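# Store two desk cartons in window seat, close lid

## Task

Move both cartons from the desk into the window seat's storage, then bring its lid fully closed. The lid closes under its own weight unless propped, so it must never drop freely beyond a small distance or bang shut. One or both robots may do this. At the end, release everything and back the robots away. Neither robot may tip over or be left leaning. Anything that stays in place only because a robot is holding it does not count.

## Robot and tools

Robots: r1 and r2 are identical Hello Robot Stretch 3 units. Each has a two-wheel differential base (passive omni wheel at the rear), a mast with a lift, and a telescoping arm that reaches out to the robot's RIGHT side, with a wrist (yaw, pitch, roll) and a two-finger gripper. The base is 0.33 m long and 0.34 m wide and cannot drive sideways; to shift the gripper forward or back you drive the base. Turning in place pivots about a point 0.05 m behind the front edge. With arm retracted and wrist folded, a turn sweeps a 0.28 m radius; an unfolded level wrist reaches beyond that.

Frames: the base frame sits on the floor midway between the drive wheels, x forward, y left, z up. hand_pose is the closed-fingertip point in this frame. The odometry frame is the base frame at scene start; base_odometry counts wheel turns only, so slip appears as travel. Heading is positive leftward, within -3.142 to 3.142. Each robot reports in its own frames, so only images, lidar_m, wrist_depth_mm and head_depth_mm reveal where one robot is relative to the other.

execute_actions: argument actions is a list holding one action or none (empty = just report state and images). An action is an object keyed by robot name, r1 and/or r2. Under each name:
- base: exactly one of translate_m (relative drive, metres, -1 to 1, forward positive) or rotate_rad (relative turn in place, radians, -3.2 to 3.2, counter-clockwise/left positive). Both are offsets from where the base last measured itself in the latest state report, not poses.
- joints: absolute targets by name: lift_m 0 to 1.1 (arm height on mast); arm_m 0 to 0.52 (extension); wrist_yaw_rad -1.345 to 4.42 (0 along the arm, positive toward the front, 3.0 folded over base); wrist_pitch_rad -1.57 to 0.451 (0 level, negative tips fingers down); wrist_roll_rad -2.911 to 2.911; gripper_m -0.089 to 0.179 (larger is wider; actual fingertip gap is 0.007 to 0.025 m less, zero below 0.007); head_pan_rad -3.953 to 1.73 (0 forward, positive left, -1.57 looks along the arm); head_tilt_rad -1.53 to 0.419 (negative down).
- contact_limits: only arm_m, a motor_effort percentage 1 to 100 at which the arm motion halts with contact_stop; lower is gentler, too low stops instantly; it also caps holding force until the next action.
cameras: list of names among r1_head_camera, r1_nav_camera, r1_wrist_camera, r2_head_camera, r2_nav_camera, r2_wrist_camera, or all; omitted/null means all, [] means none. Motions in one action start together. Any bad key or out-of-range number rejects the whole call. A robot, base or joint left out may keep pushing toward an earlier target. If a result reports a stop, the remaining calls in that reply are skipped. One action runs at most 15 s.

wait: seconds 0 to 10; commands nothing, returns state and images.
zoom_image: camera name plus region [x0, y0, x1, y1] in that camera's pixels (top-left origin), no larger than 504 by 504; works only on full images from the latest result.
finished_scene: scene = the current scene number; irreversible, the goal must already hold and keep holding. Replying with no tool call ends everything.

Result lines: base_status and joint_status describe how each commanded motion ended: done (for the base, wheels turned the commanded amount even if slipping), off_target (stopped short, may still be pushing), contact_stop, time_out, torque_fault (the old target is dropped). on_its_own covers uncommanded parts; its "held at" is a held target, not the actual position. motor_effort is percent of maximum, positive toward higher joint values, peak in brackets; readings carry fixed and random errors. Wheel effort positive pushes forward. Effort at rest outside its range hints at pushing or a load. lidar_m: 12 distances in metres from the base origin in 30-degree sectors, first straight ahead then counter-clockwise (4th left, 7th back, 10th right), '-' = nothing; one plane 0.17 m above the floor, range 0.15 to 12 m, blind to clear objects and its own body, sees the other robot; mast and low lift hide some sectors. wrist_depth_mm (45 to 1000) and head_depth_mm (280 to 4000, image sideways) are 7x7 median depth grids from top left. base_tilt in degrees, forward/right positive, with up to about 4 degrees fixed bias. turned_by_wheels and turned_by_imu give rotation since the last result.

Stops and faults: lift and arm halt with contact_stop when pressing firmly, then go slack until recommanded; a slack lift may sink under load or be pushed up by closing fingers on a surface. Base, wrist and head have no such stop and keep pushing. A wrist servo strained for several seconds shuts off for 10 s (torque_fault) and goes limp.

Gripper: to grasp, command below the object's width (lower squeezes harder; a stall guard may weaken the grip). To release, command at least 0.02 above the touching value. Neither reading nor done confirms a grasp; check images.

Self-collision: fold/unfold the wrist (yaw to 3.0) only with lift_m 0.32 to 0.95, wrist_pitch_rad -0.4, roll near 0; once folded, lift can go to 0.25. With yaw below -0.4 keep pitch at -0.5 or lower.

Speed: base goes 0.30 m/s and 1.9 rad/s only when stowed (lift_m under 0.30, arm_m under 0.03, wrist_yaw_rad over 2.54); otherwise 0.10 m/s and 0.63 rad/s.

Hazards: the lid shuts by gravity, so lower it under control and never let it fall or slam. Avoid pushing the arm into rigid things with the gripper above about 0.45 m (tipping risk, worse with a higher contact limit or a repeated push). Don't drive while gripping or hooking something fixed; if snagged, reverse the last move in small steps, free the gripper, and lower lift to about 0.2 if leaning persists. Robots must never press into each other: once bases touch, a few more millimetres is a hard press. Travel differs between robots by up to 2.5 cm per metre, which matters for shared loads. Loose objects may get nudged occasionally. Avoid drops and slips; release and move away before finishing.

Calibration: each camera has pinhole or fisheye intrinsics K and a T_world_to_cam from its own robot's base frame, with small errors that grow for the arm-mounted wrist camera.

Each tool is called after "Emit:" by a JSON object that holds its "method" and its "body", one argument or row to a line.

## Session

Emit:
{"method": "execute_actions", "body": {
  "actions": []
}}

Scene clock: 0.00 s.
r1.base_odometry: x=+0.000 y=+0.000 heading=+0.000 (m, m, rad; r1's odometry frame)
r1.turned_by_wheels: +0.000 (rad since the last result)
r1.turned_by_imu: +0.000 (rad since the last result)
r1.base_tilt: forward=+0.9 right=-2.1 (deg)
r1.lidar_m: 1.45 0.91 0.81 0.82 0.99 1.89 2.16 2.19 2.87 1.97 1.60 1.59
r1.head_depth_mm: 1468 1475 1485 1499 1509 1525 1535 / 1511 1517 1539 1539 1557 1566 1575 / 1554 1560 1573 1596 1588 1610 1636 / 1593 1616 1619 1641 1651 1673 1682 / 1650 1658 1686 1695 1705 1719 1749 / 1679 1681 1676 1666 1656 1668 1658 / 1404 1394 1386 1377 1380 1381 1378
r1.base_status: not commanded
r1.joint_positions: lift_m=+0.322 arm_m=+0.001 wrist_yaw_rad=+2.931 wrist_pitch_rad=-0.432 wrist_roll_rad=+0.019 gripper_m=+0.037 head_pan_rad=-0.011 head_tilt_rad=-0.001
r1.joint_status: not commanded
r1.motor_effort: left_wheel=+1 right_wheel=+0 lift_m=+38 arm_m=-1 wrist_yaw_rad=+0 wrist_pitch_rad=+8 wrist_roll_rad=+0 gripper_m=+1 head_pan_rad=+2 head_tilt_rad=+2 (%)
r1.hand_pose: x=+0.0252 y=+0.0721 z=+0.3318 quat_wxyz=(+0.224, +0.709, +0.076, +0.664) (m; r1's base frame)
r1.wrist_depth_mm: - 854 874 821 824 795 733 / - 971 955 946 892 836 844 / 892 - 950 924 920 935 896 / 729 - 764 769 749 785 801 / 595 589 650 629 634 645 659 / 525 526 - 545 514 562 553 / 466 - - 475 473 477 475
r2.base_odometry: x=+0.000 y=+0.000 heading=+0.000 (m, m, rad; r2's odometry frame)
r2.turned_by_wheels: +0.000 (rad since the last result)
r2.turned_by_imu: +0.000 (rad since the last result)
r2.base_tilt: forward=-2.1 right=+0.1 (deg)
r2.lidar_m: 2.18 1.59 2.02 1.32 1.05 1.04 1.12 1.68 1.74 1.56 2.04 2.88
r2.head_depth_mm: 2247 3556 3727 3761 3822 3229 2259 / 2231 3519 3979 - - 3294 2259 / 2199 3480 - - 3969 3303 2262 / 2194 3282 3404 3464 3451 3231 2290 / 2178 2989 3040 3017 2954 2913 2306 / 2141 2716 2711 2698 2632 1951 2146 / 2142 2456 2414 2404 2355 1790 2311
r2.base_status: not commanded
r2.joint_positions: lift_m=+0.343 arm_m=+0.001 wrist_yaw_rad=+3.050 wrist_pitch_rad=-0.428 wrist_roll_rad=-0.013 gripper_m=+0.037 head_pan_rad=-0.014 head_tilt_rad=+0.014
r2.joint_status: not commanded
r2.motor_effort: left_wheel=+2 right_wheel=+0 lift_m=+19 arm_m=+1 wrist_yaw_rad=-1 wrist_pitch_rad=+5 wrist_roll_rad=+1 gripper_m=+0 head_pan_rad=+0 head_tilt_rad=+2 (%)
r2.hand_pose: x=-0.0009 y=+0.0763 z=+0.3534 quat_wxyz=(+0.181, +0.692, +0.120, +0.688) (m; r2's base frame)
r2.wrist_depth_mm: 789 925 - - - - - / 820 962 - - - - - / 863 - - - - - - / 832 874 - 864 863 891 880 / 699 689 703 699 726 714 699 / 581 581 587 590 589 585 590 / 503 511 - - 493 503 497
pictures: r1_head_camera (sideways: a quarter turn clockwise sets it upright), r1_nav_camera (sideways: a quarter turn counterclockwise sets it upright), r1_wrist_camera, r2_head_camera (sideways: a quarter turn clockwise sets it upright), r2_nav_camera (sideways: a quarter turn counterclockwise sets it upright), r2_wrist_camera
Images, in order (width x height): r1_head_camera 896x504, r1_nav_camera 672x504, r1_wrist_camera 644x364, r2_head_camera 896x504, r2_nav_camera 672x504, r2_wrist_camera 644x364.

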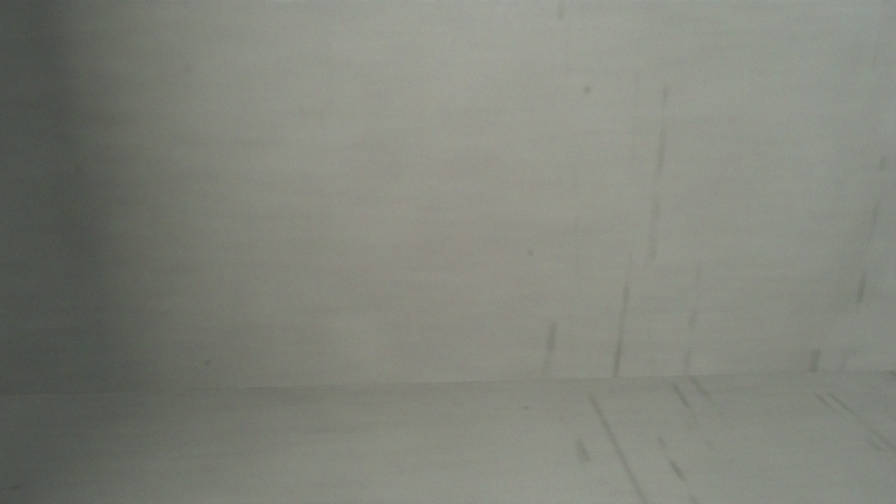

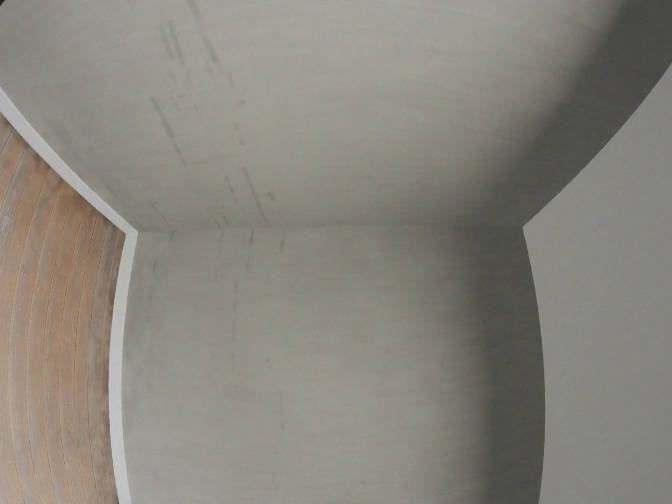

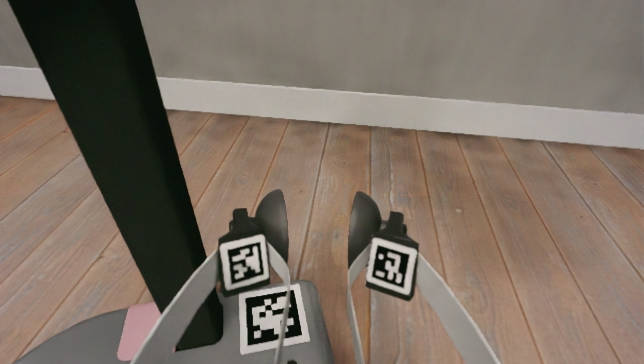

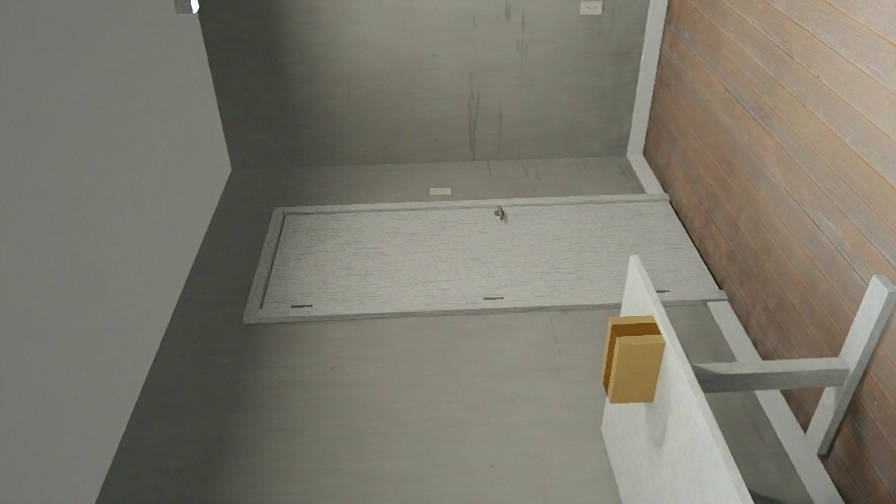

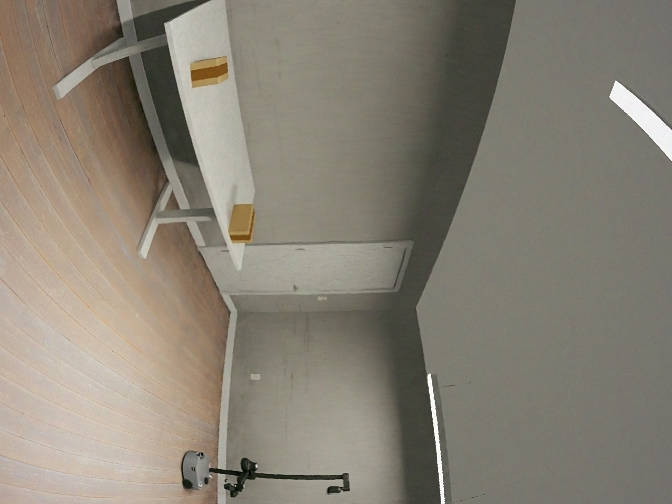

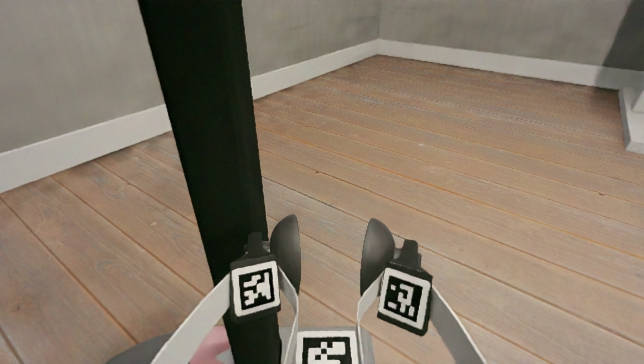

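Emit:
{"method": "execute_actions", "body": {
  "actions": [
    {"r1":{"joints":{"head_pan_rad":-1.5,"head_tilt_rad":-0.5}},"r2":{"joints":{"head_pan_rad":-1.5,"head_tilt_rad":-0.5}}}
  ],
  "cameras": ["r1_head_camera","r1_nav_camera","r2_head_camera","r2_nav_camera"]
}}

Scene clock: 4.60 s.
r1.base_odometry: x=+0.000 y=+0.000 heading=+0.000 (m, m, rad; r1's odometry frame)
r1.turned_by_wheels: +0.000 (rad since the last result)
r1.turned_by_imu: +0.000 (rad since the last result)
r1.base_tilt: forward=+0.9 right=-2.0 (deg)
r1.lidar_m: 1.44 0.91 0.81 0.82 0.99 1.89 2.16 2.19 2.88 1.97 1.60 1.59
r1.head_depth_mm: 3406 3685 3829 2620 1987 1588 1342 / 3563 3851 3841 2622 1983 1602 1338 / 3629 - 3838 2605 1989 1594 1338 / 3658 - 3845 2640 1983 1597 1340 / 3137 3388 3458 2497 1982 1598 1337 / 2614 2787 2742 2174 1973 1600 1341 / 2270 2376 2395 1899 1898 1592 1335
r1.base_status: not commanded
r1.joint_positions: lift_m=+0.322 arm_m=+0.001 wrist_yaw_rad=+2.931 wrist_pitch_rad=-0.432 wrist_roll_rad=+0.019 gripper_m=+0.037 head_pan_rad=-1.493 head_tilt_rad=-0.493
r1.joint_status: all done
r1.motor_effort: left_wheel=+1(1) right_wheel=+0(0) lift_m=+38(38) arm_m=-1(1) wrist_yaw_rad=+1(0) wrist_pitch_rad=+9(9) wrist_roll_rad=+0(0) gripper_m=+1(0) head_pan_rad=-2(38) head_tilt_rad=-4(36) (%)
r1.hand_pose: x=+0.0252 y=+0.0721 z=+0.3318 quat_wxyz=(+0.224, +0.709, +0.076, +0.664) (m; r1's base frame)
r1.wrist_depth_mm: - 872 836 838 834 778 766 / - 960 947 927 860 881 818 / 904 - 924 934 933 901 908 / 722 - 757 757 759 781 783 / 614 591 641 629 636 626 649 / 518 533 - 537 527 542 552 / 469 - - 467 475 479 484
r2.base_odometry: x=+0.000 y=+0.000 heading=+0.000 (m, m, rad; r2's odometry frame)
r2.turned_by_wheels: +0.000 (rad since the last result)
r2.turned_by_imu: +0.000 (rad since the last result)
r2.base_tilt: forward=-2.2 right=+0.1 (deg)
r2.lidar_m: 2.19 1.59 2.02 1.32 1.05 1.04 1.12 1.69 1.74 1.56 2.03 2.87
r2.head_depth_mm: 1609 1728 1862 2031 1928 1570 1321 / 1694 1838 2007 2155 1923 1567 1320 / 1821 1983 2137 1906 1936 1576 1318 / 1968 2146 2298 1910 1947 1573 1318 / 2128 2337 2457 2090 1963 1577 1321 / 2318 2617 2803 2343 1949 1594 1332 / 2539 2876 3253 2596 1960 1588 1329
r2.base_status: not commanded
r2.joint_positions: lift_m=+0.343 arm_m=+0.001 wrist_yaw_rad=+3.050 wrist_pitch_rad=-0.428 wrist_roll_rad=-0.013 gripper_m=+0.037 head_pan_rad=-1.493 head_tilt_rad=-0.493
r2.joint_status: all done
r2.motor_effort: left_wheel=+1(1) right_wheel=+0(0) lift_m=+19(19) arm_m=+1(1) wrist_yaw_rad=+0(0) wrist_pitch_rad=+5(5) wrist_roll_rad=+1(1) gripper_m=+1(0) head_pan_rad=-4(43) head_tilt_rad=-3(21) (%)
r2.hand_pose: x=-0.0009 y=+0.0763 z=+0.3534 quat_wxyz=(+0.181, +0.692, +0.120, +0.688) (m; r2's base frame)
r2.wrist_depth_mm: 799 912 - - - - - / 834 992 - - - - - / 870 - - - - - - / 834 846 - 868 880 874 883 / 691 693 699 690 728 704 698 / 577 581 585 584 595 591 588 / 501 514 - - 485 500 508
pictures: r1_head_camera (sideways: a quarter turn clockwise sets it upright), r1_nav_camera (sideways: a quarter turn counterclockwise sets it upright), r2_head_camera (sideways: a quarter turn clockwise sets it upright), r2_nav_camera (sideways: a quarter turn counterclockwise sets it upright)
camera_calibration (this result's frames):
r1_head_camera: T_world_to_cam=[[-0.00184277, 0.509902, -0.860231, 1.13818], [0.999821, 0.0171313, 0.00801276, -0.0132054], [0.0188226, -0.860062, -0.509842, 0.61863], [0, 0, 0, 1]] pos_world=[0.00365626, -0.0480733, 1.29461]
r1_nav_camera: T_world_to_cam=[[0.0355005, -0.45598, 0.889282, -1.11159], [-0.993441, -0.112884, -0.0182231, 0.0794845], [0.108695, -0.882802, -0.456997, 0.550574], [0, 0, 0, 1]] pos_world=[0.0585804, -0.0118441, 1.24158]
r2_head_camera: T_world_to_cam=[[-0.0300447, 0.518285, -0.85468, 1.13079], [0.998324, 0.0578742, 0.0000012529, -0.00760517], [0.0494646, -0.853247, -0.519156, 0.633567], [0, 0, 0, 1]] pos_world=[0.0102274, -0.0450406, 1.29538]
r2_nav_camera: T_world_to_cam=[[0.0118159, -0.437574, 0.899105, -1.12766], [-0.996006, -0.0847294, -0.0281465, 0.097345], [0.0884968, -0.895182, -0.436828, 0.525464], [0, 0, 0, 1]] pos_world=[0.0637786, -0.0147992, 1.24616]
Images, in order (width x height): r1_head_camera 896x504, r1_nav_camera 672x504, r2_head_camera 896x504, r2_nav_camera 672x504.

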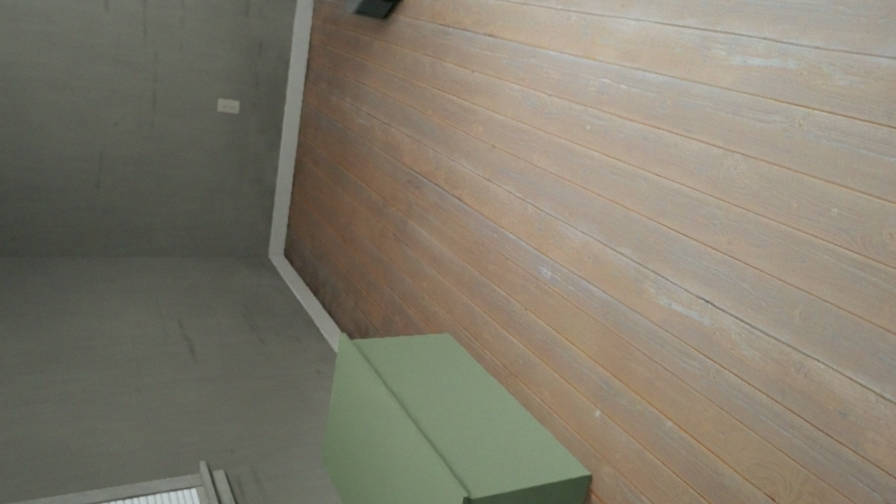

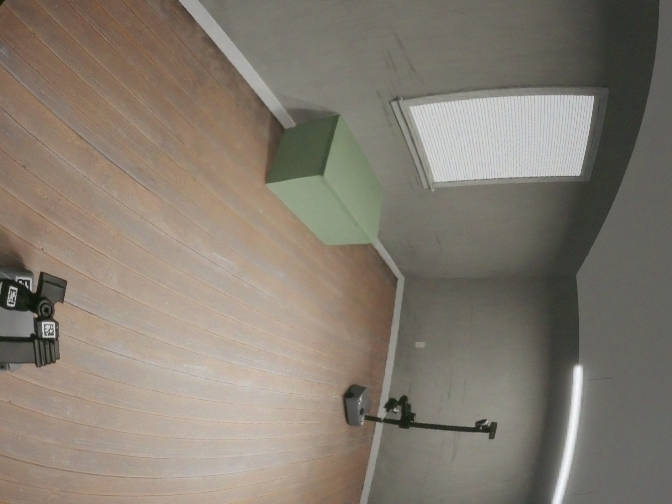

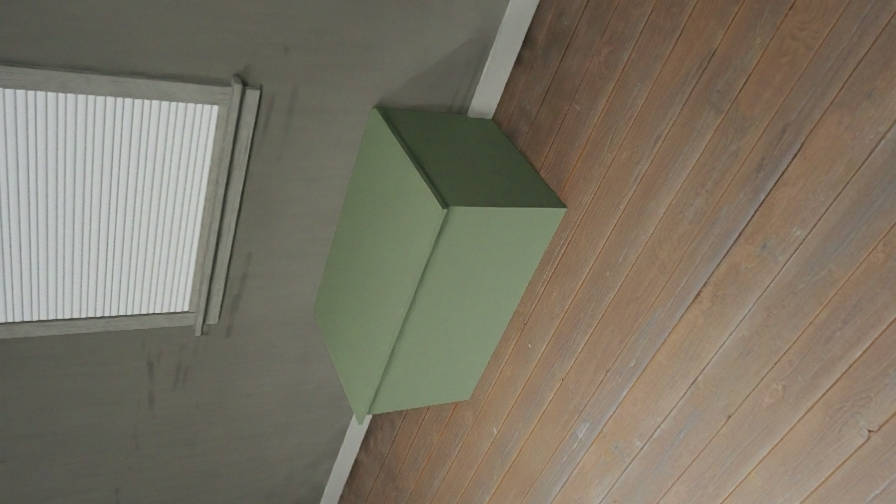

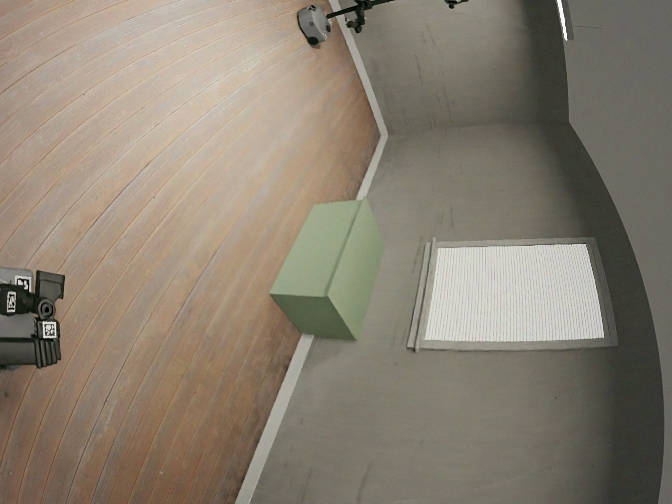

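Emit:
{"method": "execute_actions", "body": {
  "actions": [
    {"r1":{"base":{"rotate_rad":-1.204},"joints":{"lift_m":0.28}},"r2":{"base":{"rotate_rad":0.213},"joints":{"lift_m":0.28}}}
  ],
  "cameras": []
}}

Emit:
{"method": "execute_actions", "body": {
  "actions": [
    {"r1":{"base":{"translate_m":1.0}},"r2":{"base":{"translate_m":0.885}}}
  ],
  "cameras": []
}}

Emit:
{"method": "execute_actions", "body": {
  "actions": [
    {"r1":{"base":{"translate_m":0.17}},"r2":{"base":{"rotate_rad":2.316}}}
  ],
  "cameras": []
}}

Emit:
{"method": "execute_actions", "body": {
  "actions": [
    {"r1":{"base":{"rotate_rad":0.834},"joints":{"lift_m":0.33,"head_pan_rad":-0.8,"head_tilt_rad":-1.0}},"r2":{"joints":{"lift_m":0.9,"head_pan_rad":-1.57,"head_tilt_rad":-0.7}}}
  ],
  "cameras": ["r1_head_camera","r1_nav_camera","r2_head_camera","r2_nav_camera"]
}}

Scene clock: 33.37 s.
r1.base_odometry: x=+0.000 y=+0.000 heading=-1.204 (m, m, rad; r1's odometry frame)
r1.turned_by_wheels: -1.204 (rad since the last result)
r1.turned_by_imu: -1.211 (rad since the last result)
r1.base_tilt: forward=+0.7 right=-2.1 (deg)
r1.lidar_m: 1.59 1.60 1.59 0.99 0.82 0.81 0.90 1.44 2.14 2.20 3.12 2.87
r1.head_depth_mm: 2093 2249 2394 2516 1976 1598 1337 / 2236 2380 2580 2621 1971 1599 1340 / 2402 2542 2739 2512 1975 1589 1338 / 2642 2740 3119 2608 1979 1593 1336 / 2878 2966 3359 2604 1973 1582 1331 / 3145 3064 3381 2611 1987 1598 1339 / 3509 3773 3809 2612 1959 1597 1328
r1.base_status: done
r1.joint_positions: lift_m=+0.281 arm_m=+0.001 wrist_yaw_rad=+2.931 wrist_pitch_rad=-0.432 wrist_roll_rad=+0.019 gripper_m=+0.037 head_pan_rad=-1.493 head_tilt_rad=-0.494
r1.joint_status: all done
r1.motor_effort: left_wheel=+3(8) right_wheel=-2(7) lift_m=+16(33) arm_m=-1(1) wrist_yaw_rad=+0(0) wrist_pitch_rad=+9(9) wrist_roll_rad=+0(0) gripper_m=+0(0) head_pan_rad=-2(3) head_tilt_rad=-4(5) (%)
r1.hand_pose: x=+0.0252 y=+0.0721 z=+0.2903 quat_wxyz=(+0.224, +0.709, +0.076, +0.664) (m; r1's base frame)
r1.wrist_depth_mm: - 978 - - - - - / 710 984 - - - - - / 726 - 823 867 851 865 896 / 658 - 661 689 703 699 690 / 553 537 574 568 575 583 589 / 490 - - 488 483 503 506 / - - - 441 431 437 442
r2.base_odometry: x=+0.000 y=+0.000 heading=+0.213 (m, m, rad; r2's odometry frame)
r2.turned_by_wheels: +0.213 (rad since the last result)
r2.turned_by_imu: +0.215 (rad since the last result)
r2.base_tilt: forward=-2.2 right=+0.1 (deg)
r2.lidar_m: 2.19 1.59 1.85 1.15 1.04 1.04 1.25 1.74 1.67 1.55 2.88 3.56
r2.head_depth_mm: 1831 1938 2058 1861 1926 1553 1310 / 2013 2159 2265 1869 1869 1561 1316 / 2231 2403 2448 2051 1938 1563 1320 / 2492 2717 2877 2331 1960 1571 1318 / 2813 3099 3318 2559 1945 1586 1330 / 3231 3622 3724 2559 1955 1582 1331 / 3420 3670 3753 2576 1962 1584 1331
r2.base_status: done
r2.joint_positions: lift_m=+0.280 arm_m=+0.001 wrist_yaw_rad=+3.050 wrist_pitch_rad=-0.429 wrist_roll_rad=-0.013 gripper_m=+0.037 head_pan_rad=-1.493 head_tilt_rad=-0.494
r2.joint_status: all done
r2.motor_effort: left_wheel=-2(9) right_wheel=+3(9) lift_m=+14(14) arm_m=+0(0) wrist_yaw_rad=+0(1) wrist_pitch_rad=+5(6) wrist_roll_rad=+1(1) gripper_m=+0(0) head_pan_rad=-3(4) head_tilt_rad=-1(2) (%)
r2.hand_pose: x=-0.0009 y=+0.0762 z=+0.2906 quat_wxyz=(+0.181, +0.692, +0.120, +0.688) (m; r2's base frame)
r2.wrist_depth_mm: 768 850 - - - - - / 817 919 - - - - - / 838 900 - - 992 988 988 / 753 756 - 753 745 769 761 / 608 602 606 599 631 614 614 / 499 525 - 524 525 510 509 / 443 - - - 425 437 437
pictures: none
No camera images: the call's "cameras" was empty. Leave "cameras" out to get every camera's image.

Scene clock: 38.30 s.
r1.base_odometry: x=+0.359 y=-0.933 heading=-1.204 (m, m, rad; r1's odometry frame)
r1.turned_by_wheels: +0.000 (rad since the last result)
r1.turned_by_imu: +0.008 (rad since the last result)
r1.base_tilt: forward=+1.1 right=-2.1 (deg)
r1.lidar_m: 0.60 0.72 0.94 1.05 1.57 1.57 1.75 2.79 2.45 2.12 3.18 1.03
r1.head_depth_mm: 2764 2800 3159 2615 1978 1589 1340 / 2994 3021 3417 2614 1985 1591 1337 / 3183 3264 3349 2636 1983 1592 1336 / 3434 3743 3800 2587 1989 1600 1342 / 3677 3981 2419 2373 1974 1588 1339 / 3460 3764 3785 2621 1973 1603 1342 / 3199 3485 3581 2612 1979 1599 1337
r1.base_status: done
r1.joint_positions: lift_m=+0.281 arm_m=+0.001 wrist_yaw_rad=+2.931 wrist_pitch_rad=-0.432 wrist_roll_rad=+0.019 gripper_m=+0.037 head_pan_rad=-1.493 head_tilt_rad=-0.494
r1.joint_status: not commanded
r1.motor_effort: left_wheel=+2(10) right_wheel=-2(5) lift_m=+16(16) arm_m=-2(1) wrist_yaw_rad=+0(1) wrist_pitch_rad=+9(9) wrist_roll_rad=+0(0) gripper_m=+0(1) head_pan_rad=-2(2) head_tilt_rad=-3(3) (%)
r1.hand_pose: x=+0.0252 y=+0.0721 z=+0.2903 quat_wxyz=(+0.224, +0.709, +0.076, +0.664) (m; r1's base frame)
r1.wrist_depth_mm: - - - - 963 816 746 / - - - - - 903 808 / 813 - 846 886 882 915 834 / 655 - 672 692 696 707 707 / 558 539 589 578 573 580 603 / 478 - - 487 479 494 500 / - - - 432 430 432 435
r2.base_odometry: x=+0.865 y=+0.187 heading=+0.213 (m, m, rad; r2's odometry frame)
r2.turned_by_wheels: +0.000 (rad since the last result)
r2.turned_by_imu: +0.004 (rad since the last result)
r2.base_tilt: forward=-2.2 right=+0.1 (deg)
r2.lidar_m: 1.30 1.36 0.94 1.65 1.61 1.62 1.96 2.40 1.95 2.12 3.15 2.38
r2.head_depth_mm: 2568 2738 2931 2498 1922 1562 1312 / 2823 3047 3195 2540 1938 1563 1316 / 3016 3304 3237 2323 1933 1565 1316 / 3423 3748 3226 2356 1949 1568 1320 / 3252 3510 3692 2539 1949 1585 1326 / 3093 3347 3484 2568 1972 1586 1321 / 2883 3068 3283 2603 1967 1584 1332
r2.base_status: done
r2.joint_positions: lift_m=+0.280 arm_m=+0.001 wrist_yaw_rad=+3.050 wrist_pitch_rad=-0.429 wrist_roll_rad=-0.013 gripper_m=+0.037 head_pan_rad=-1.493 head_tilt_rad=-0.494
r2.joint_status: not commanded
r2.motor_effort: left_wheel=-3(9) right_wheel=+3(10) lift_m=+14(14) arm_m=+1(1) wrist_yaw_rad=+0(0) wrist_pitch_rad=+6(6) wrist_roll_rad=+0(1) gripper_m=+0(0) head_pan_rad=-2(3) head_tilt_rad=-1(1) (%)
r2.hand_pose: x=-0.0009 y=+0.0762 z=+0.2906 quat_wxyz=(+0.181, +0.692, +0.120, +0.688) (m; r2's base frame)
r2.wrist_depth_mm: - - - - - - - / - - - - - - - / 983 986 - 988 996 903 - / 741 735 - 742 750 755 746 / 606 597 601 605 621 609 607 / 499 520 - 521 521 503 512 / 447 - - - 425 433 436
pictures: none
No camera images: the call's "cameras" was empty. Leave "cameras" out to get every camera's image.

Scene clock: 40.97 s.
r1.base_odometry: x=+0.420 y=-1.092 heading=-1.204 (m, m, rad; r1's odometry frame)
r1.turned_by_wheels: +0.000 (rad since the last result)
r1.turned_by_imu: +0.002 (rad since the last result)
r1.base_tilt: forward=+0.9 right=-2.1 (deg)
r1.lidar_m: 0.44 0.49 0.83 0.93 1.50 1.69 1.89 2.91 2.53 1.97 3.06 0.77
r1.head_depth_mm: 2873 2922 3257 2602 1982 1592 1338 / 3077 3171 3454 2632 1983 1588 1339 / 3297 3562 3401 2405 1977 1592 1341 / 1842 3896 3381 2299 1979 1598 1340 / 3627 3930 3827 2580 1987 1588 1332 / 3359 3555 3662 2595 1974 1594 1335 / 3048 3257 3438 2603 1970 1592 1339
r1.base_status: done
r1.joint_positions: lift_m=+0.281 arm_m=+0.001 wrist_yaw_rad=+2.931 wrist_pitch_rad=-0.432 wrist_roll_rad=+0.019 gripper_m=+0.037 head_pan_rad=-1.493 head_tilt_rad=-0.494
r1.joint_status: not commanded
r1.motor_effort: left_wheel=+2(9) right_wheel=-1(5) lift_m=+16(16) arm_m=-1(1) wrist_yaw_rad=+0(0) wrist_pitch_rad=+9(9) wrist_roll_rad=+0(0) gripper_m=+0(0) head_pan_rad=-3(2) head_tilt_rad=-4(3) (%)
r1.hand_pose: x=+0.0252 y=+0.0721 z=+0.2903 quat_wxyz=(+0.224, +0.709, +0.076, +0.664) (m; r1's base frame)
r1.wrist_depth_mm: - - - 950 841 759 674 / - - - - 907 802 696 / 814 - 835 856 855 814 755 / 655 - 686 700 696 697 669 / 550 530 589 574 582 583 566 / 481 - - 497 478 500 486 / - - - 434 428 441 432
r2.base_odometry: x=+0.865 y=+0.187 heading=+2.529 (m, m, rad; r2's odometry frame)
r2.turned_by_wheels: +2.316 (rad since the last result)
r2.turned_by_imu: +2.341 (rad since the last result)
r2.base_tilt: forward=-2.2 right=+0.1 (deg)
r2.lidar_m: 1.61 1.68 2.35 1.95 2.00 3.24 3.13 1.30 1.35 0.94 0.94 1.66
r2.head_depth_mm: 1137 1240 1338 1109 851 1445 1308 / 1146 1249 1352 1116 855 1483 1317 / 1158 1257 1363 1117 858 1488 1325 / 1169 1263 1372 1122 813 1491 1322 / 1172 1276 1390 1130 800 1366 1329 / 1180 1287 1401 1132 867 1502 1330 / 1188 1300 1437 1538 869 1500 1334
r2.base_status: done
r2.joint_positions: lift_m=+0.280 arm_m=+0.001 wrist_yaw_rad=+3.050 wrist_pitch_rad=-0.429 wrist_roll_rad=-0.013 gripper_m=+0.037 head_pan_rad=-1.493 head_tilt_rad=-0.494
r2.joint_status: not commanded
r2.motor_effort: left_wheel=-3(12) right_wheel=+4(13) lift_m=+14(14) arm_m=+0(0) wrist_yaw_rad=+0(1) wrist_pitch_rad=+6(5) wrist_roll_rad=+1(1) gripper_m=+0(0) head_pan_rad=-3(2) head_tilt_rad=-1(2) (%)
r2.hand_pose: x=-0.0009 y=+0.0761 z=+0.2906 quat_wxyz=(+0.181, +0.692, +0.120, +0.688) (m; r2's base frame)
r2.wrist_depth_mm: - - - - - - - / - - - - - - - / 980 999 - 987 987 - - / 748 751 - 753 748 751 761 / 600 609 600 600 640 600 606 / 500 524 - 527 516 506 506 / 438 - - - 425 440 441
pictures: none
No camera images: the call's "cameras" was empty. Leave "cameras" out to get every camera's image.

Scene clock: 47.43 s.
r1.base_odometry: x=+0.420 y=-1.092 heading=-0.370 (m, m, rad; r1's odometry frame)
r1.turned_by_wheels: +0.834 (rad since the last result)
r1.turned_by_imu: +0.841 (rad since the last result)
r1.base_tilt: forward=+0.9 right=-2.0 (deg)
r1.lidar_m: 0.83 0.86 1.15 1.69 1.74 2.36 2.53 1.98 1.98 3.05 0.49 0.44
r1.head_depth_mm: 2040 1976 1654 1521 1362 1237 1138 / 1700 1302 1185 1490 1362 1233 1163 / 1452 1304 1136 1282 1356 1249 - / 1275 1300 1132 1026 1317 1231 1152 / 1135 1269 1127 1002 1159 1227 1124 / 1028 1183 1123 1018 1309 1227 1121 / 930 1058 1120 1183 1345 1222 1121
r1.base_status: done
r1.joint_positions: lift_m=+0.329 arm_m=+0.001 wrist_yaw_rad=+2.931 wrist_pitch_rad=-0.432 wrist_roll_rad=+0.019 gripper_m=+0.037 head_pan_rad=-0.807 head_tilt_rad=-0.988
r1.joint_status: all done
r1.motor_effort: left_wheel=+0(6) right_wheel=+2(9) lift_m=+57(58) arm_m=-1(1) wrist_yaw_rad=+0(0) wrist_pitch_rad=+9(9) wrist_roll_rad=+0(0) gripper_m=-1(0) head_pan_rad=+3(35) head_tilt_rad=-8(39) (%)
r1.hand_pose: x=+0.0252 y=+0.0720 z=+0.3388 quat_wxyz=(+0.224, +0.709, +0.076, +0.664) (m; r1's base frame)
r1.wrist_depth_mm: - - - - - - 806 / - - - - - - 813 / 919 - 955 947 983 992 837 / 744 - 745 776 773 790 779 / 635 595 664 650 642 652 655 / 531 521 - 549 533 556 560 / 477 - - 480 473 492 492
r2.base_odometry: x=+0.865 y=+0.187 heading=+2.529 (m, m, rad; r2's odometry frame)
r2.turned_by_wheels: +0.000 (rad since the last result)
r2.turned_by_imu: -0.001 (rad since the last result)
r2.base_tilt: forward=-2.2 right=+0.1 (deg)
r2.lidar_m: 1.61 1.68 2.35 1.95 2.00 2.18 3.15 1.30 1.35 0.94 0.94 1.66
r2.head_depth_mm: 1195 1295 1053 841 1228 - 1157 / 1191 1297 1056 840 1595 - 1172 / 1195 1294 1057 844 1573 - - / 1196 1295 1060 844 1566 - 1157 / 1195 1297 841 802 1559 - 1156 / 1191 1309 1030 808 1485 1362 1182 / 1196 1322 1068 852 1576 1377 1201
r2.base_status: not commanded
r2.joint_positions: lift_m=+0.900 arm_m=+0.001 wrist_yaw_rad=+3.050 wrist_pitch_rad=-0.429 wrist_roll_rad=-0.013 gripper_m=+0.037 head_pan_rad=-1.563 head_tilt_rad=-0.691
r2.joint_status: all done
r2.motor_effort: left_wheel=-2(2) right_wheel=+3(3) lift_m=+24(25) arm_m=+0(0) wrist_yaw_rad=+0(0) wrist_pitch_rad=+6(5) wrist_roll_rad=+0(1) gripper_m=+0(0) head_pan_rad=-3(11) head_tilt_rad=-2(13) (%)
r2.hand_pose: x=-0.0009 y=+0.0761 z=+0.9099 quat_wxyz=(+0.181, +0.692, +0.120, +0.688) (m; r2's base frame)
r2.wrist_depth_mm: - - - - - - - / - - - - - - - / - - - - - - - / - - - - - - - / - - - - - - - / - - - - - - - / - - - - - - -
pictures: r1_head_camera (sideways: a quarter turn clockwise sets it upright), r1_nav_camera (sideways: a quarter turn counterclockwise sets it upright), r2_head_camera (sideways: a quarter turn clockwise sets it upright), r2_nav_camera (sideways: a quarter turn counterclockwise sets it upright)
camera_calibration (this result's frames):
r1_head_camera: T_world_to_cam=[[-0.564514, 0.644142, -0.516145, 0.6932], [0.760481, 0.648993, -0.0218122, 0.0270788], [0.320924, -0.404832, -0.856224, 1.06729], [0, 0, 0, 1]] pos_world=[0.0282084, -0.0320201, 1.27222]
r1_nav_camera: T_world_to_cam=[[0.570173, -0.595464, 0.565973, -0.693464], [-0.706191, -0.707267, -0.0326893, 0.096549], [0.419759, -0.381046, -0.823776, 1.02576], [0, 0, 0, 1]] pos_world=[0.0330041, 0.0462149, 1.24064]
r2_head_camera: T_world_to_cam=[[0.00512148, 0.676784, -0.736164, 0.976071], [0.999922, -0.0118626, -0.00394929, -0.00247226], [-0.0114056, -0.736086, -0.676792, 0.839009], [0, 0, 0, 1]] pos_world=[0.00704255, -0.0430362, 1.28637]
r2_nav_camera: T_world_to_cam=[[-0.0175661, -0.605307, 0.795798, -0.992766], [-0.99954, -0.00903997, -0.0289394, 0.0983915], [0.0247112, -0.795941, -0.60487, 0.744492], [0, 0, 0, 1]] pos_world=[0.0625099, -0.00746716, 1.24321]
Images, in order (width x height): r1_head_camera 896x504, r1_nav_camera 672x504, r2_head_camera 896x504, r2_nav_camera 672x504.

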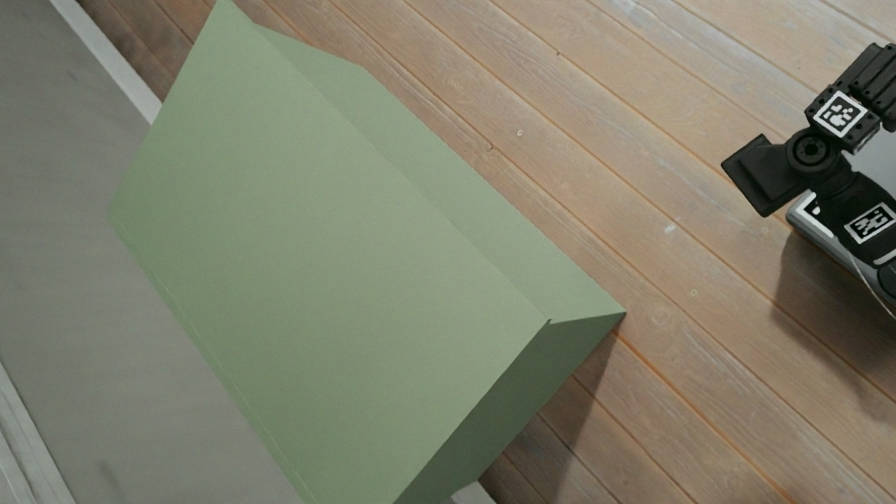

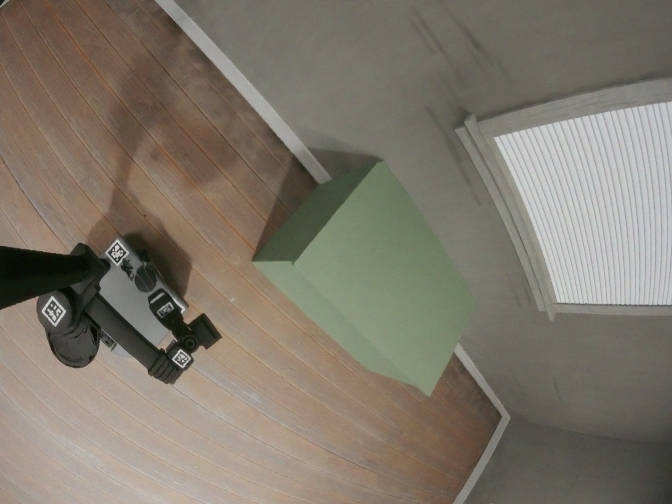

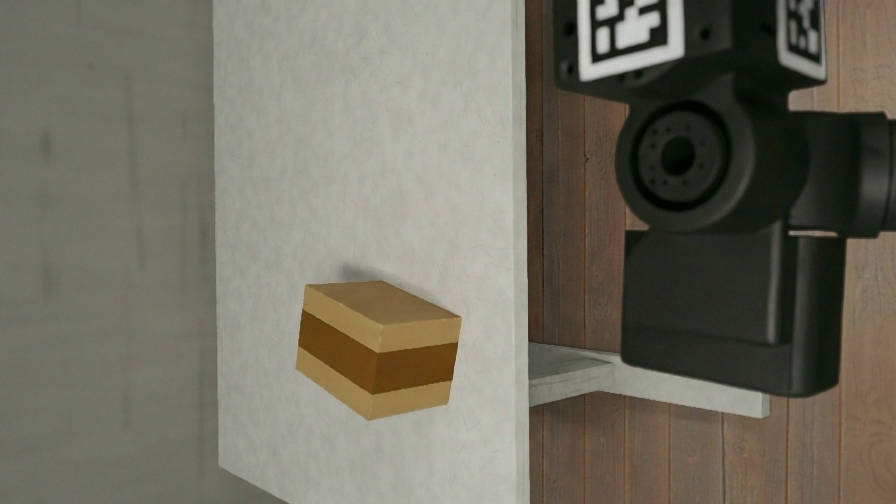

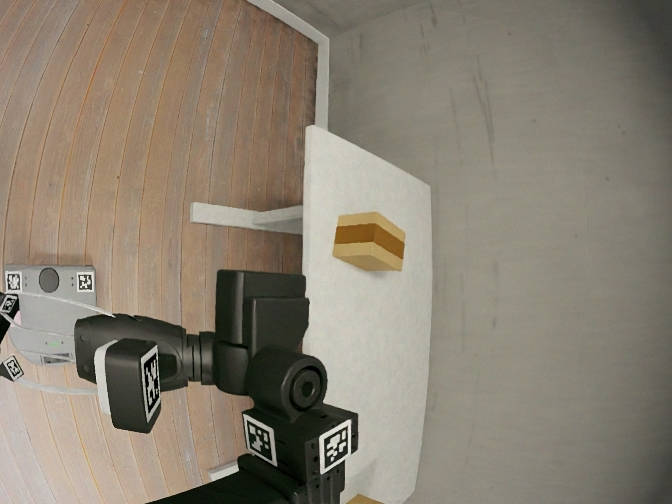

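Emit:
{"method": "execute_actions", "body": {
  "actions": [
    {"r1":{"joints":{"wrist_yaw_rad":1.57,"gripper_m":0.0,"arm_m":0.15}},"r2":{"base":{"translate_m":0.15},"joints":{"wrist_yaw_rad":-0.2,"gripper_m":0.175}}}
  ],
  "cameras": []
}}

Emit:
{"method": "execute_actions", "body": {
  "actions": [
    {"r1":{"joints":{"wrist_pitch_rad":0.2,"lift_m":0.2,"arm_m":0.2}},"r2":{"joints":{"lift_m":1.09,"wrist_pitch_rad":-1.4,"arm_m":0.2}}}
  ],
  "cameras": ["r1_head_camera","r1_wrist_camera","r2_head_camera"]
}}

Scene clock: 59.57 s.
r1.base_odometry: x=+0.420 y=-1.092 heading=-0.370 (m, m, rad; r1's odometry frame)
r1.turned_by_wheels: +0.000 (rad since the last result)
r1.turned_by_imu: +0.001 (rad since the last result)
r1.base_tilt: forward=+0.7 right=-2.1 (deg)
r1.lidar_m: 0.83 0.85 1.15 1.69 1.74 2.36 2.53 3.00 2.08 3.06 0.49 0.44
r1.head_depth_mm: 2028 1967 1650 1519 1362 1279 1123 / 1704 1305 1185 1488 1366 1205 1142 / 1456 1306 1140 1284 1360 1216 1157 / 1272 1295 1135 1025 1318 1236 1153 / 1137 1266 1124 1003 1161 1232 1123 / 1026 1177 1121 1016 1308 1220 1124 / 932 1060 1117 1187 1343 1219 1125
r1.base_status: not commanded
r1.joint_positions: lift_m=+0.329 arm_m=+0.150 wrist_yaw_rad=+1.572 wrist_pitch_rad=-0.432 wrist_roll_rad=+0.019 gripper_m=+0.000 head_pan_rad=-0.807 head_tilt_rad=-0.988
r1.joint_status: all done
r1.motor_effort: left_wheel=+0(0) right_wheel=+2(2) lift_m=+56(56) arm_m=+2(2) wrist_yaw_rad=-2(3) wrist_pitch_rad=+9(9) wrist_roll_rad=+0(0) gripper_m=-2(81) head_pan_rad=+4(4) head_tilt_rad=-8(7) (%)
r1.hand_pose: x=+0.2012 y=-0.2947 z=+0.3388 quat_wxyz=(+0.592, +0.599, -0.386, +0.376) (m; r1's base frame)
r1.wrist_depth_mm: 711 711 713 248 251 230 233 / 775 796 785 272 275 277 283 / 819 874 824 302 306 309 309 / 742 759 772 343 346 350 351 / 615 631 651 - 392 396 404 / 520 528 545 471 458 469 463 / 475 477 476 478 488 490 486
r2.base_odometry: x=+0.742 y=+0.273 heading=+2.529 (m, m, rad; r2's odometry frame)
r2.turned_by_wheels: +0.000 (rad since the last result)
r2.turned_by_imu: +0.000 (rad since the last result)
r2.base_tilt: forward=-2.2 right=+0.0 (deg)
r2.lidar_m: 1.46 1.53 2.13 1.98 1.99 2.28 3.29 1.42 1.40 0.91 1.42 1.50
r2.head_depth_mm: 1199 1297 1052 841 - - - / 1201 1297 1054 843 - - - / 1195 1298 951 818 - - - / 1198 1305 868 807 1568 1370 1197 / 1199 1305 1066 846 1493 1349 1202 / 1200 1323 1065 849 1573 1380 1203 / 1199 1349 1541 1684 1576 1386 1201
r2.base_status: done
r2.joint_positions: lift_m=+0.900 arm_m=+0.001 wrist_yaw_rad=-0.197 wrist_pitch_rad=-0.429 wrist_roll_rad=-0.013 gripper_m=+0.175 head_pan_rad=-1.563 head_tilt_rad=-0.691
r2.joint_status: all done
r2.motor_effort: left_wheel=-3(5) right_wheel=+3(9) lift_m=+24(24) arm_m=+0(0) wrist_yaw_rad=-2(5) wrist_pitch_rad=+6(5) wrist_roll_rad=+1(1) gripper_m=+0(85) head_pan_rad=-4(3) head_tilt_rad=-3(3) (%)
r2.hand_pose: x=-0.0652 y=-0.3646 z=+0.9099 quat_wxyz=(+0.677, +0.083, -0.698, -0.218) (m; r2's base frame)
r2.wrist_depth_mm: 950 977 - - - - - / - - - - - - - / - - 661 581 755 771 760 / - 570 515 518 577 570 575 / - 471 459 461 482 478 505 / - - - - - - - / - - - - - - -
pictures: none
No camera images: the call's "cameras" was empty. Leave "cameras" out to get every camera's image.

Scene clock: 62.27 s.
r1.base_odometry: x=+0.420 y=-1.092 heading=-0.370 (m, m, rad; r1's odometry frame)
r1.turned_by_wheels: +0.000 (rad since the last result)
r1.turned_by_imu: +0.000 (rad since the last result)
r1.base_tilt: forward=+0.8 right=-2.2 (deg)
r1.lidar_m: 0.83 0.85 1.15 1.69 1.75 2.36 2.53 3.00 2.08 3.05 0.49 0.44
r1.head_depth_mm: 2028 1965 1655 1519 1368 1221 1121 / 1693 1309 1185 1490 1366 1219 1161 / 1446 1299 1138 1282 1364 1235 1159 / 1281 1291 1134 1022 1313 1228 1152 / 1136 1265 1128 1006 1159 1229 1125 / 1027 1182 1130 1014 1315 1219 1122 / 930 1055 1120 1184 1343 1220 1123
r1.base_status: not commanded
r1.joint_positions: lift_m=+0.201 arm_m=+0.200 wrist_yaw_rad=+1.571 wrist_pitch_rad=+0.176 wrist_roll_rad=+0.019 gripper_m=+0.000 head_pan_rad=-0.807 head_tilt_rad=-0.988
r1.joint_status: all done
r1.motor_effort: left_wheel=+0(0) right_wheel=+2(3) lift_m=+17(48) arm_m=+2(3) wrist_yaw_rad=-1(2) wrist_pitch_rad=+13(15) wrist_roll_rad=+0(0) gripper_m=-4(3) head_pan_rad=+3(4) head_tilt_rad=-7(7) (%)
r1.hand_pose: x=+0.2351 y=-0.3446 z=+0.3605 quat_wxyz=(+0.449, +0.460, -0.546, +0.538) (m; r1's base frame)
r1.wrist_depth_mm: 748 740 765 775 784 798 808 / 738 766 764 796 803 816 803 / 760 750 788 281 286 289 828 / 783 766 279 283 286 288 289 / 752 786 783 - 289 293 296 / 773 789 778 288 293 299 297 / 726 745 284 292 291 298 302
r2.base_odometry: x=+0.742 y=+0.273 heading=+2.529 (m, m, rad; r2's odometry frame)
r2.turned_by_wheels: +0.000 (rad since the last result)
r2.turned_by_imu: +0.000 (rad since the last result)
r2.base_tilt: forward=-2.1 right=+0.1 (deg)
r2.lidar_m: 1.46 1.53 2.14 1.98 2.00 2.28 3.27 1.42 1.40 0.91 1.42 1.50
r2.head_depth_mm: - 1302 1051 866 1557 1368 1190 / - 1295 1047 843 1559 1371 1197 / - - - 820 1560 1370 1197 / 1216 1302 783 805 1565 1372 1197 / 1196 1301 1061 822 1492 1352 1202 / 1199 1326 1062 850 1577 1378 1202 / 1198 1349 1547 1680 1576 1374 1203
r2.base_status: not commanded
r2.joint_positions: lift_m=+1.090 arm_m=+0.200 wrist_yaw_rad=-0.199 wrist_pitch_rad=-1.397 wrist_roll_rad=-0.013 gripper_m=+0.175 head_pan_rad=-1.563 head_tilt_rad=-0.691
r2.joint_status: all done
r2.motor_effort: left_wheel=-3(4) right_wheel=+3(4) lift_m=+24(24) arm_m=+4(5) wrist_yaw_rad=-1(2) wrist_pitch_rad=-1(5) wrist_roll_rad=+0(1) gripper_m=+0(0) head_pan_rad=-3(2) head_tilt_rad=-3(3) (%)
r2.hand_pose: x=-0.0257 y=-0.3646 z=+0.9718 quat_wxyz=(+0.497, +0.402, -0.580, -0.504) (m; r2's base frame)
r2.wrist_depth_mm: - 430 427 421 415 409 421 / - 434 446 - - - - / - - - - - - - / - - - - - - - / - - - - - - - / - - - - - - - / - - - - - - -
pictures: r1_head_camera (sideways: a quarter turn clockwise sets it upright), r1_wrist_camera, r2_head_camera (sideways: a quarter turn clockwise sets it upright)
camera_calibration (this result's frames):
r1_head_camera: T_world_to_cam=[[-0.564514, 0.644142, -0.516145, 0.6932], [0.760481, 0.648993, -0.0218122, 0.0270788], [0.320924, -0.404832, -0.856224, 1.06729], [0, 0, 0, 1]] pos_world=[0.0282084, -0.0320201, 1.27222]
r1_wrist_camera: T_world_to_cam=[[-0.0175398, -0.999831, -0.00543629, -0.339918], [-0.0257721, 0.00588742, -0.999651, 0.393661], [0.999514, -0.0173936, -0.0258711, -0.0658527], [0, 0, 0, 1]] pos_world=[0.0700041, -0.343324, 0.389972]
r2_head_camera: T_world_to_cam=[[0.00531392, 0.677098, -0.735873, 0.975692], [0.999918, -0.0121487, -0.00395775, -0.00246123], [-0.0116197, -0.735792, -0.677108, 0.839421], [0, 0, 0, 1]] pos_world=[0.00703011, -0.0430298, 1.28635]
Images, in order (width x height): r1_head_camera 896x504, r1_wrist_camera 644x364, r2_head_camera 896x504.

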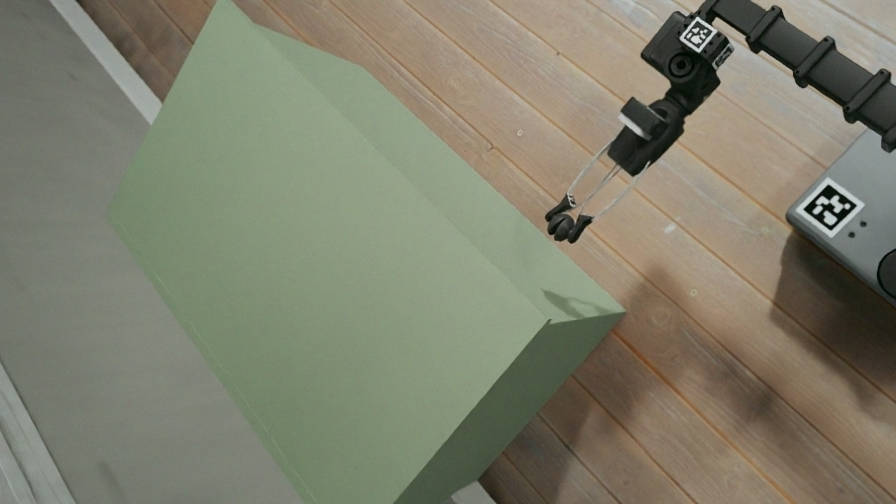

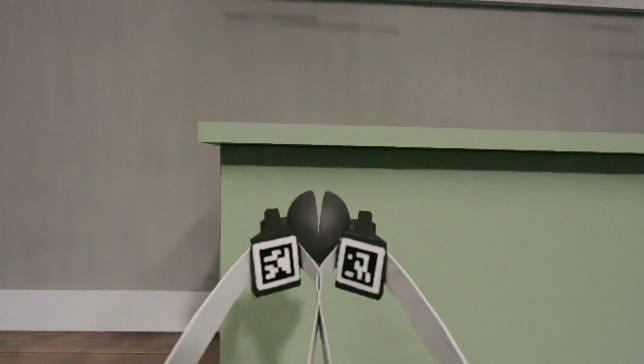

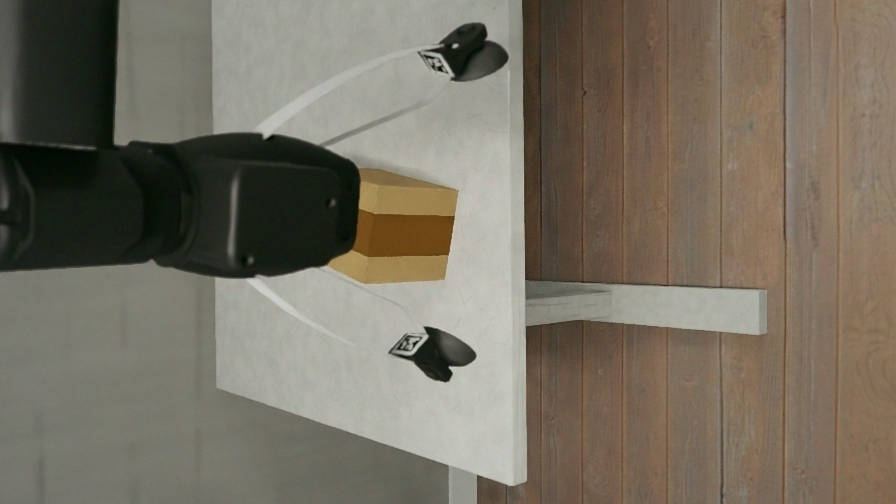

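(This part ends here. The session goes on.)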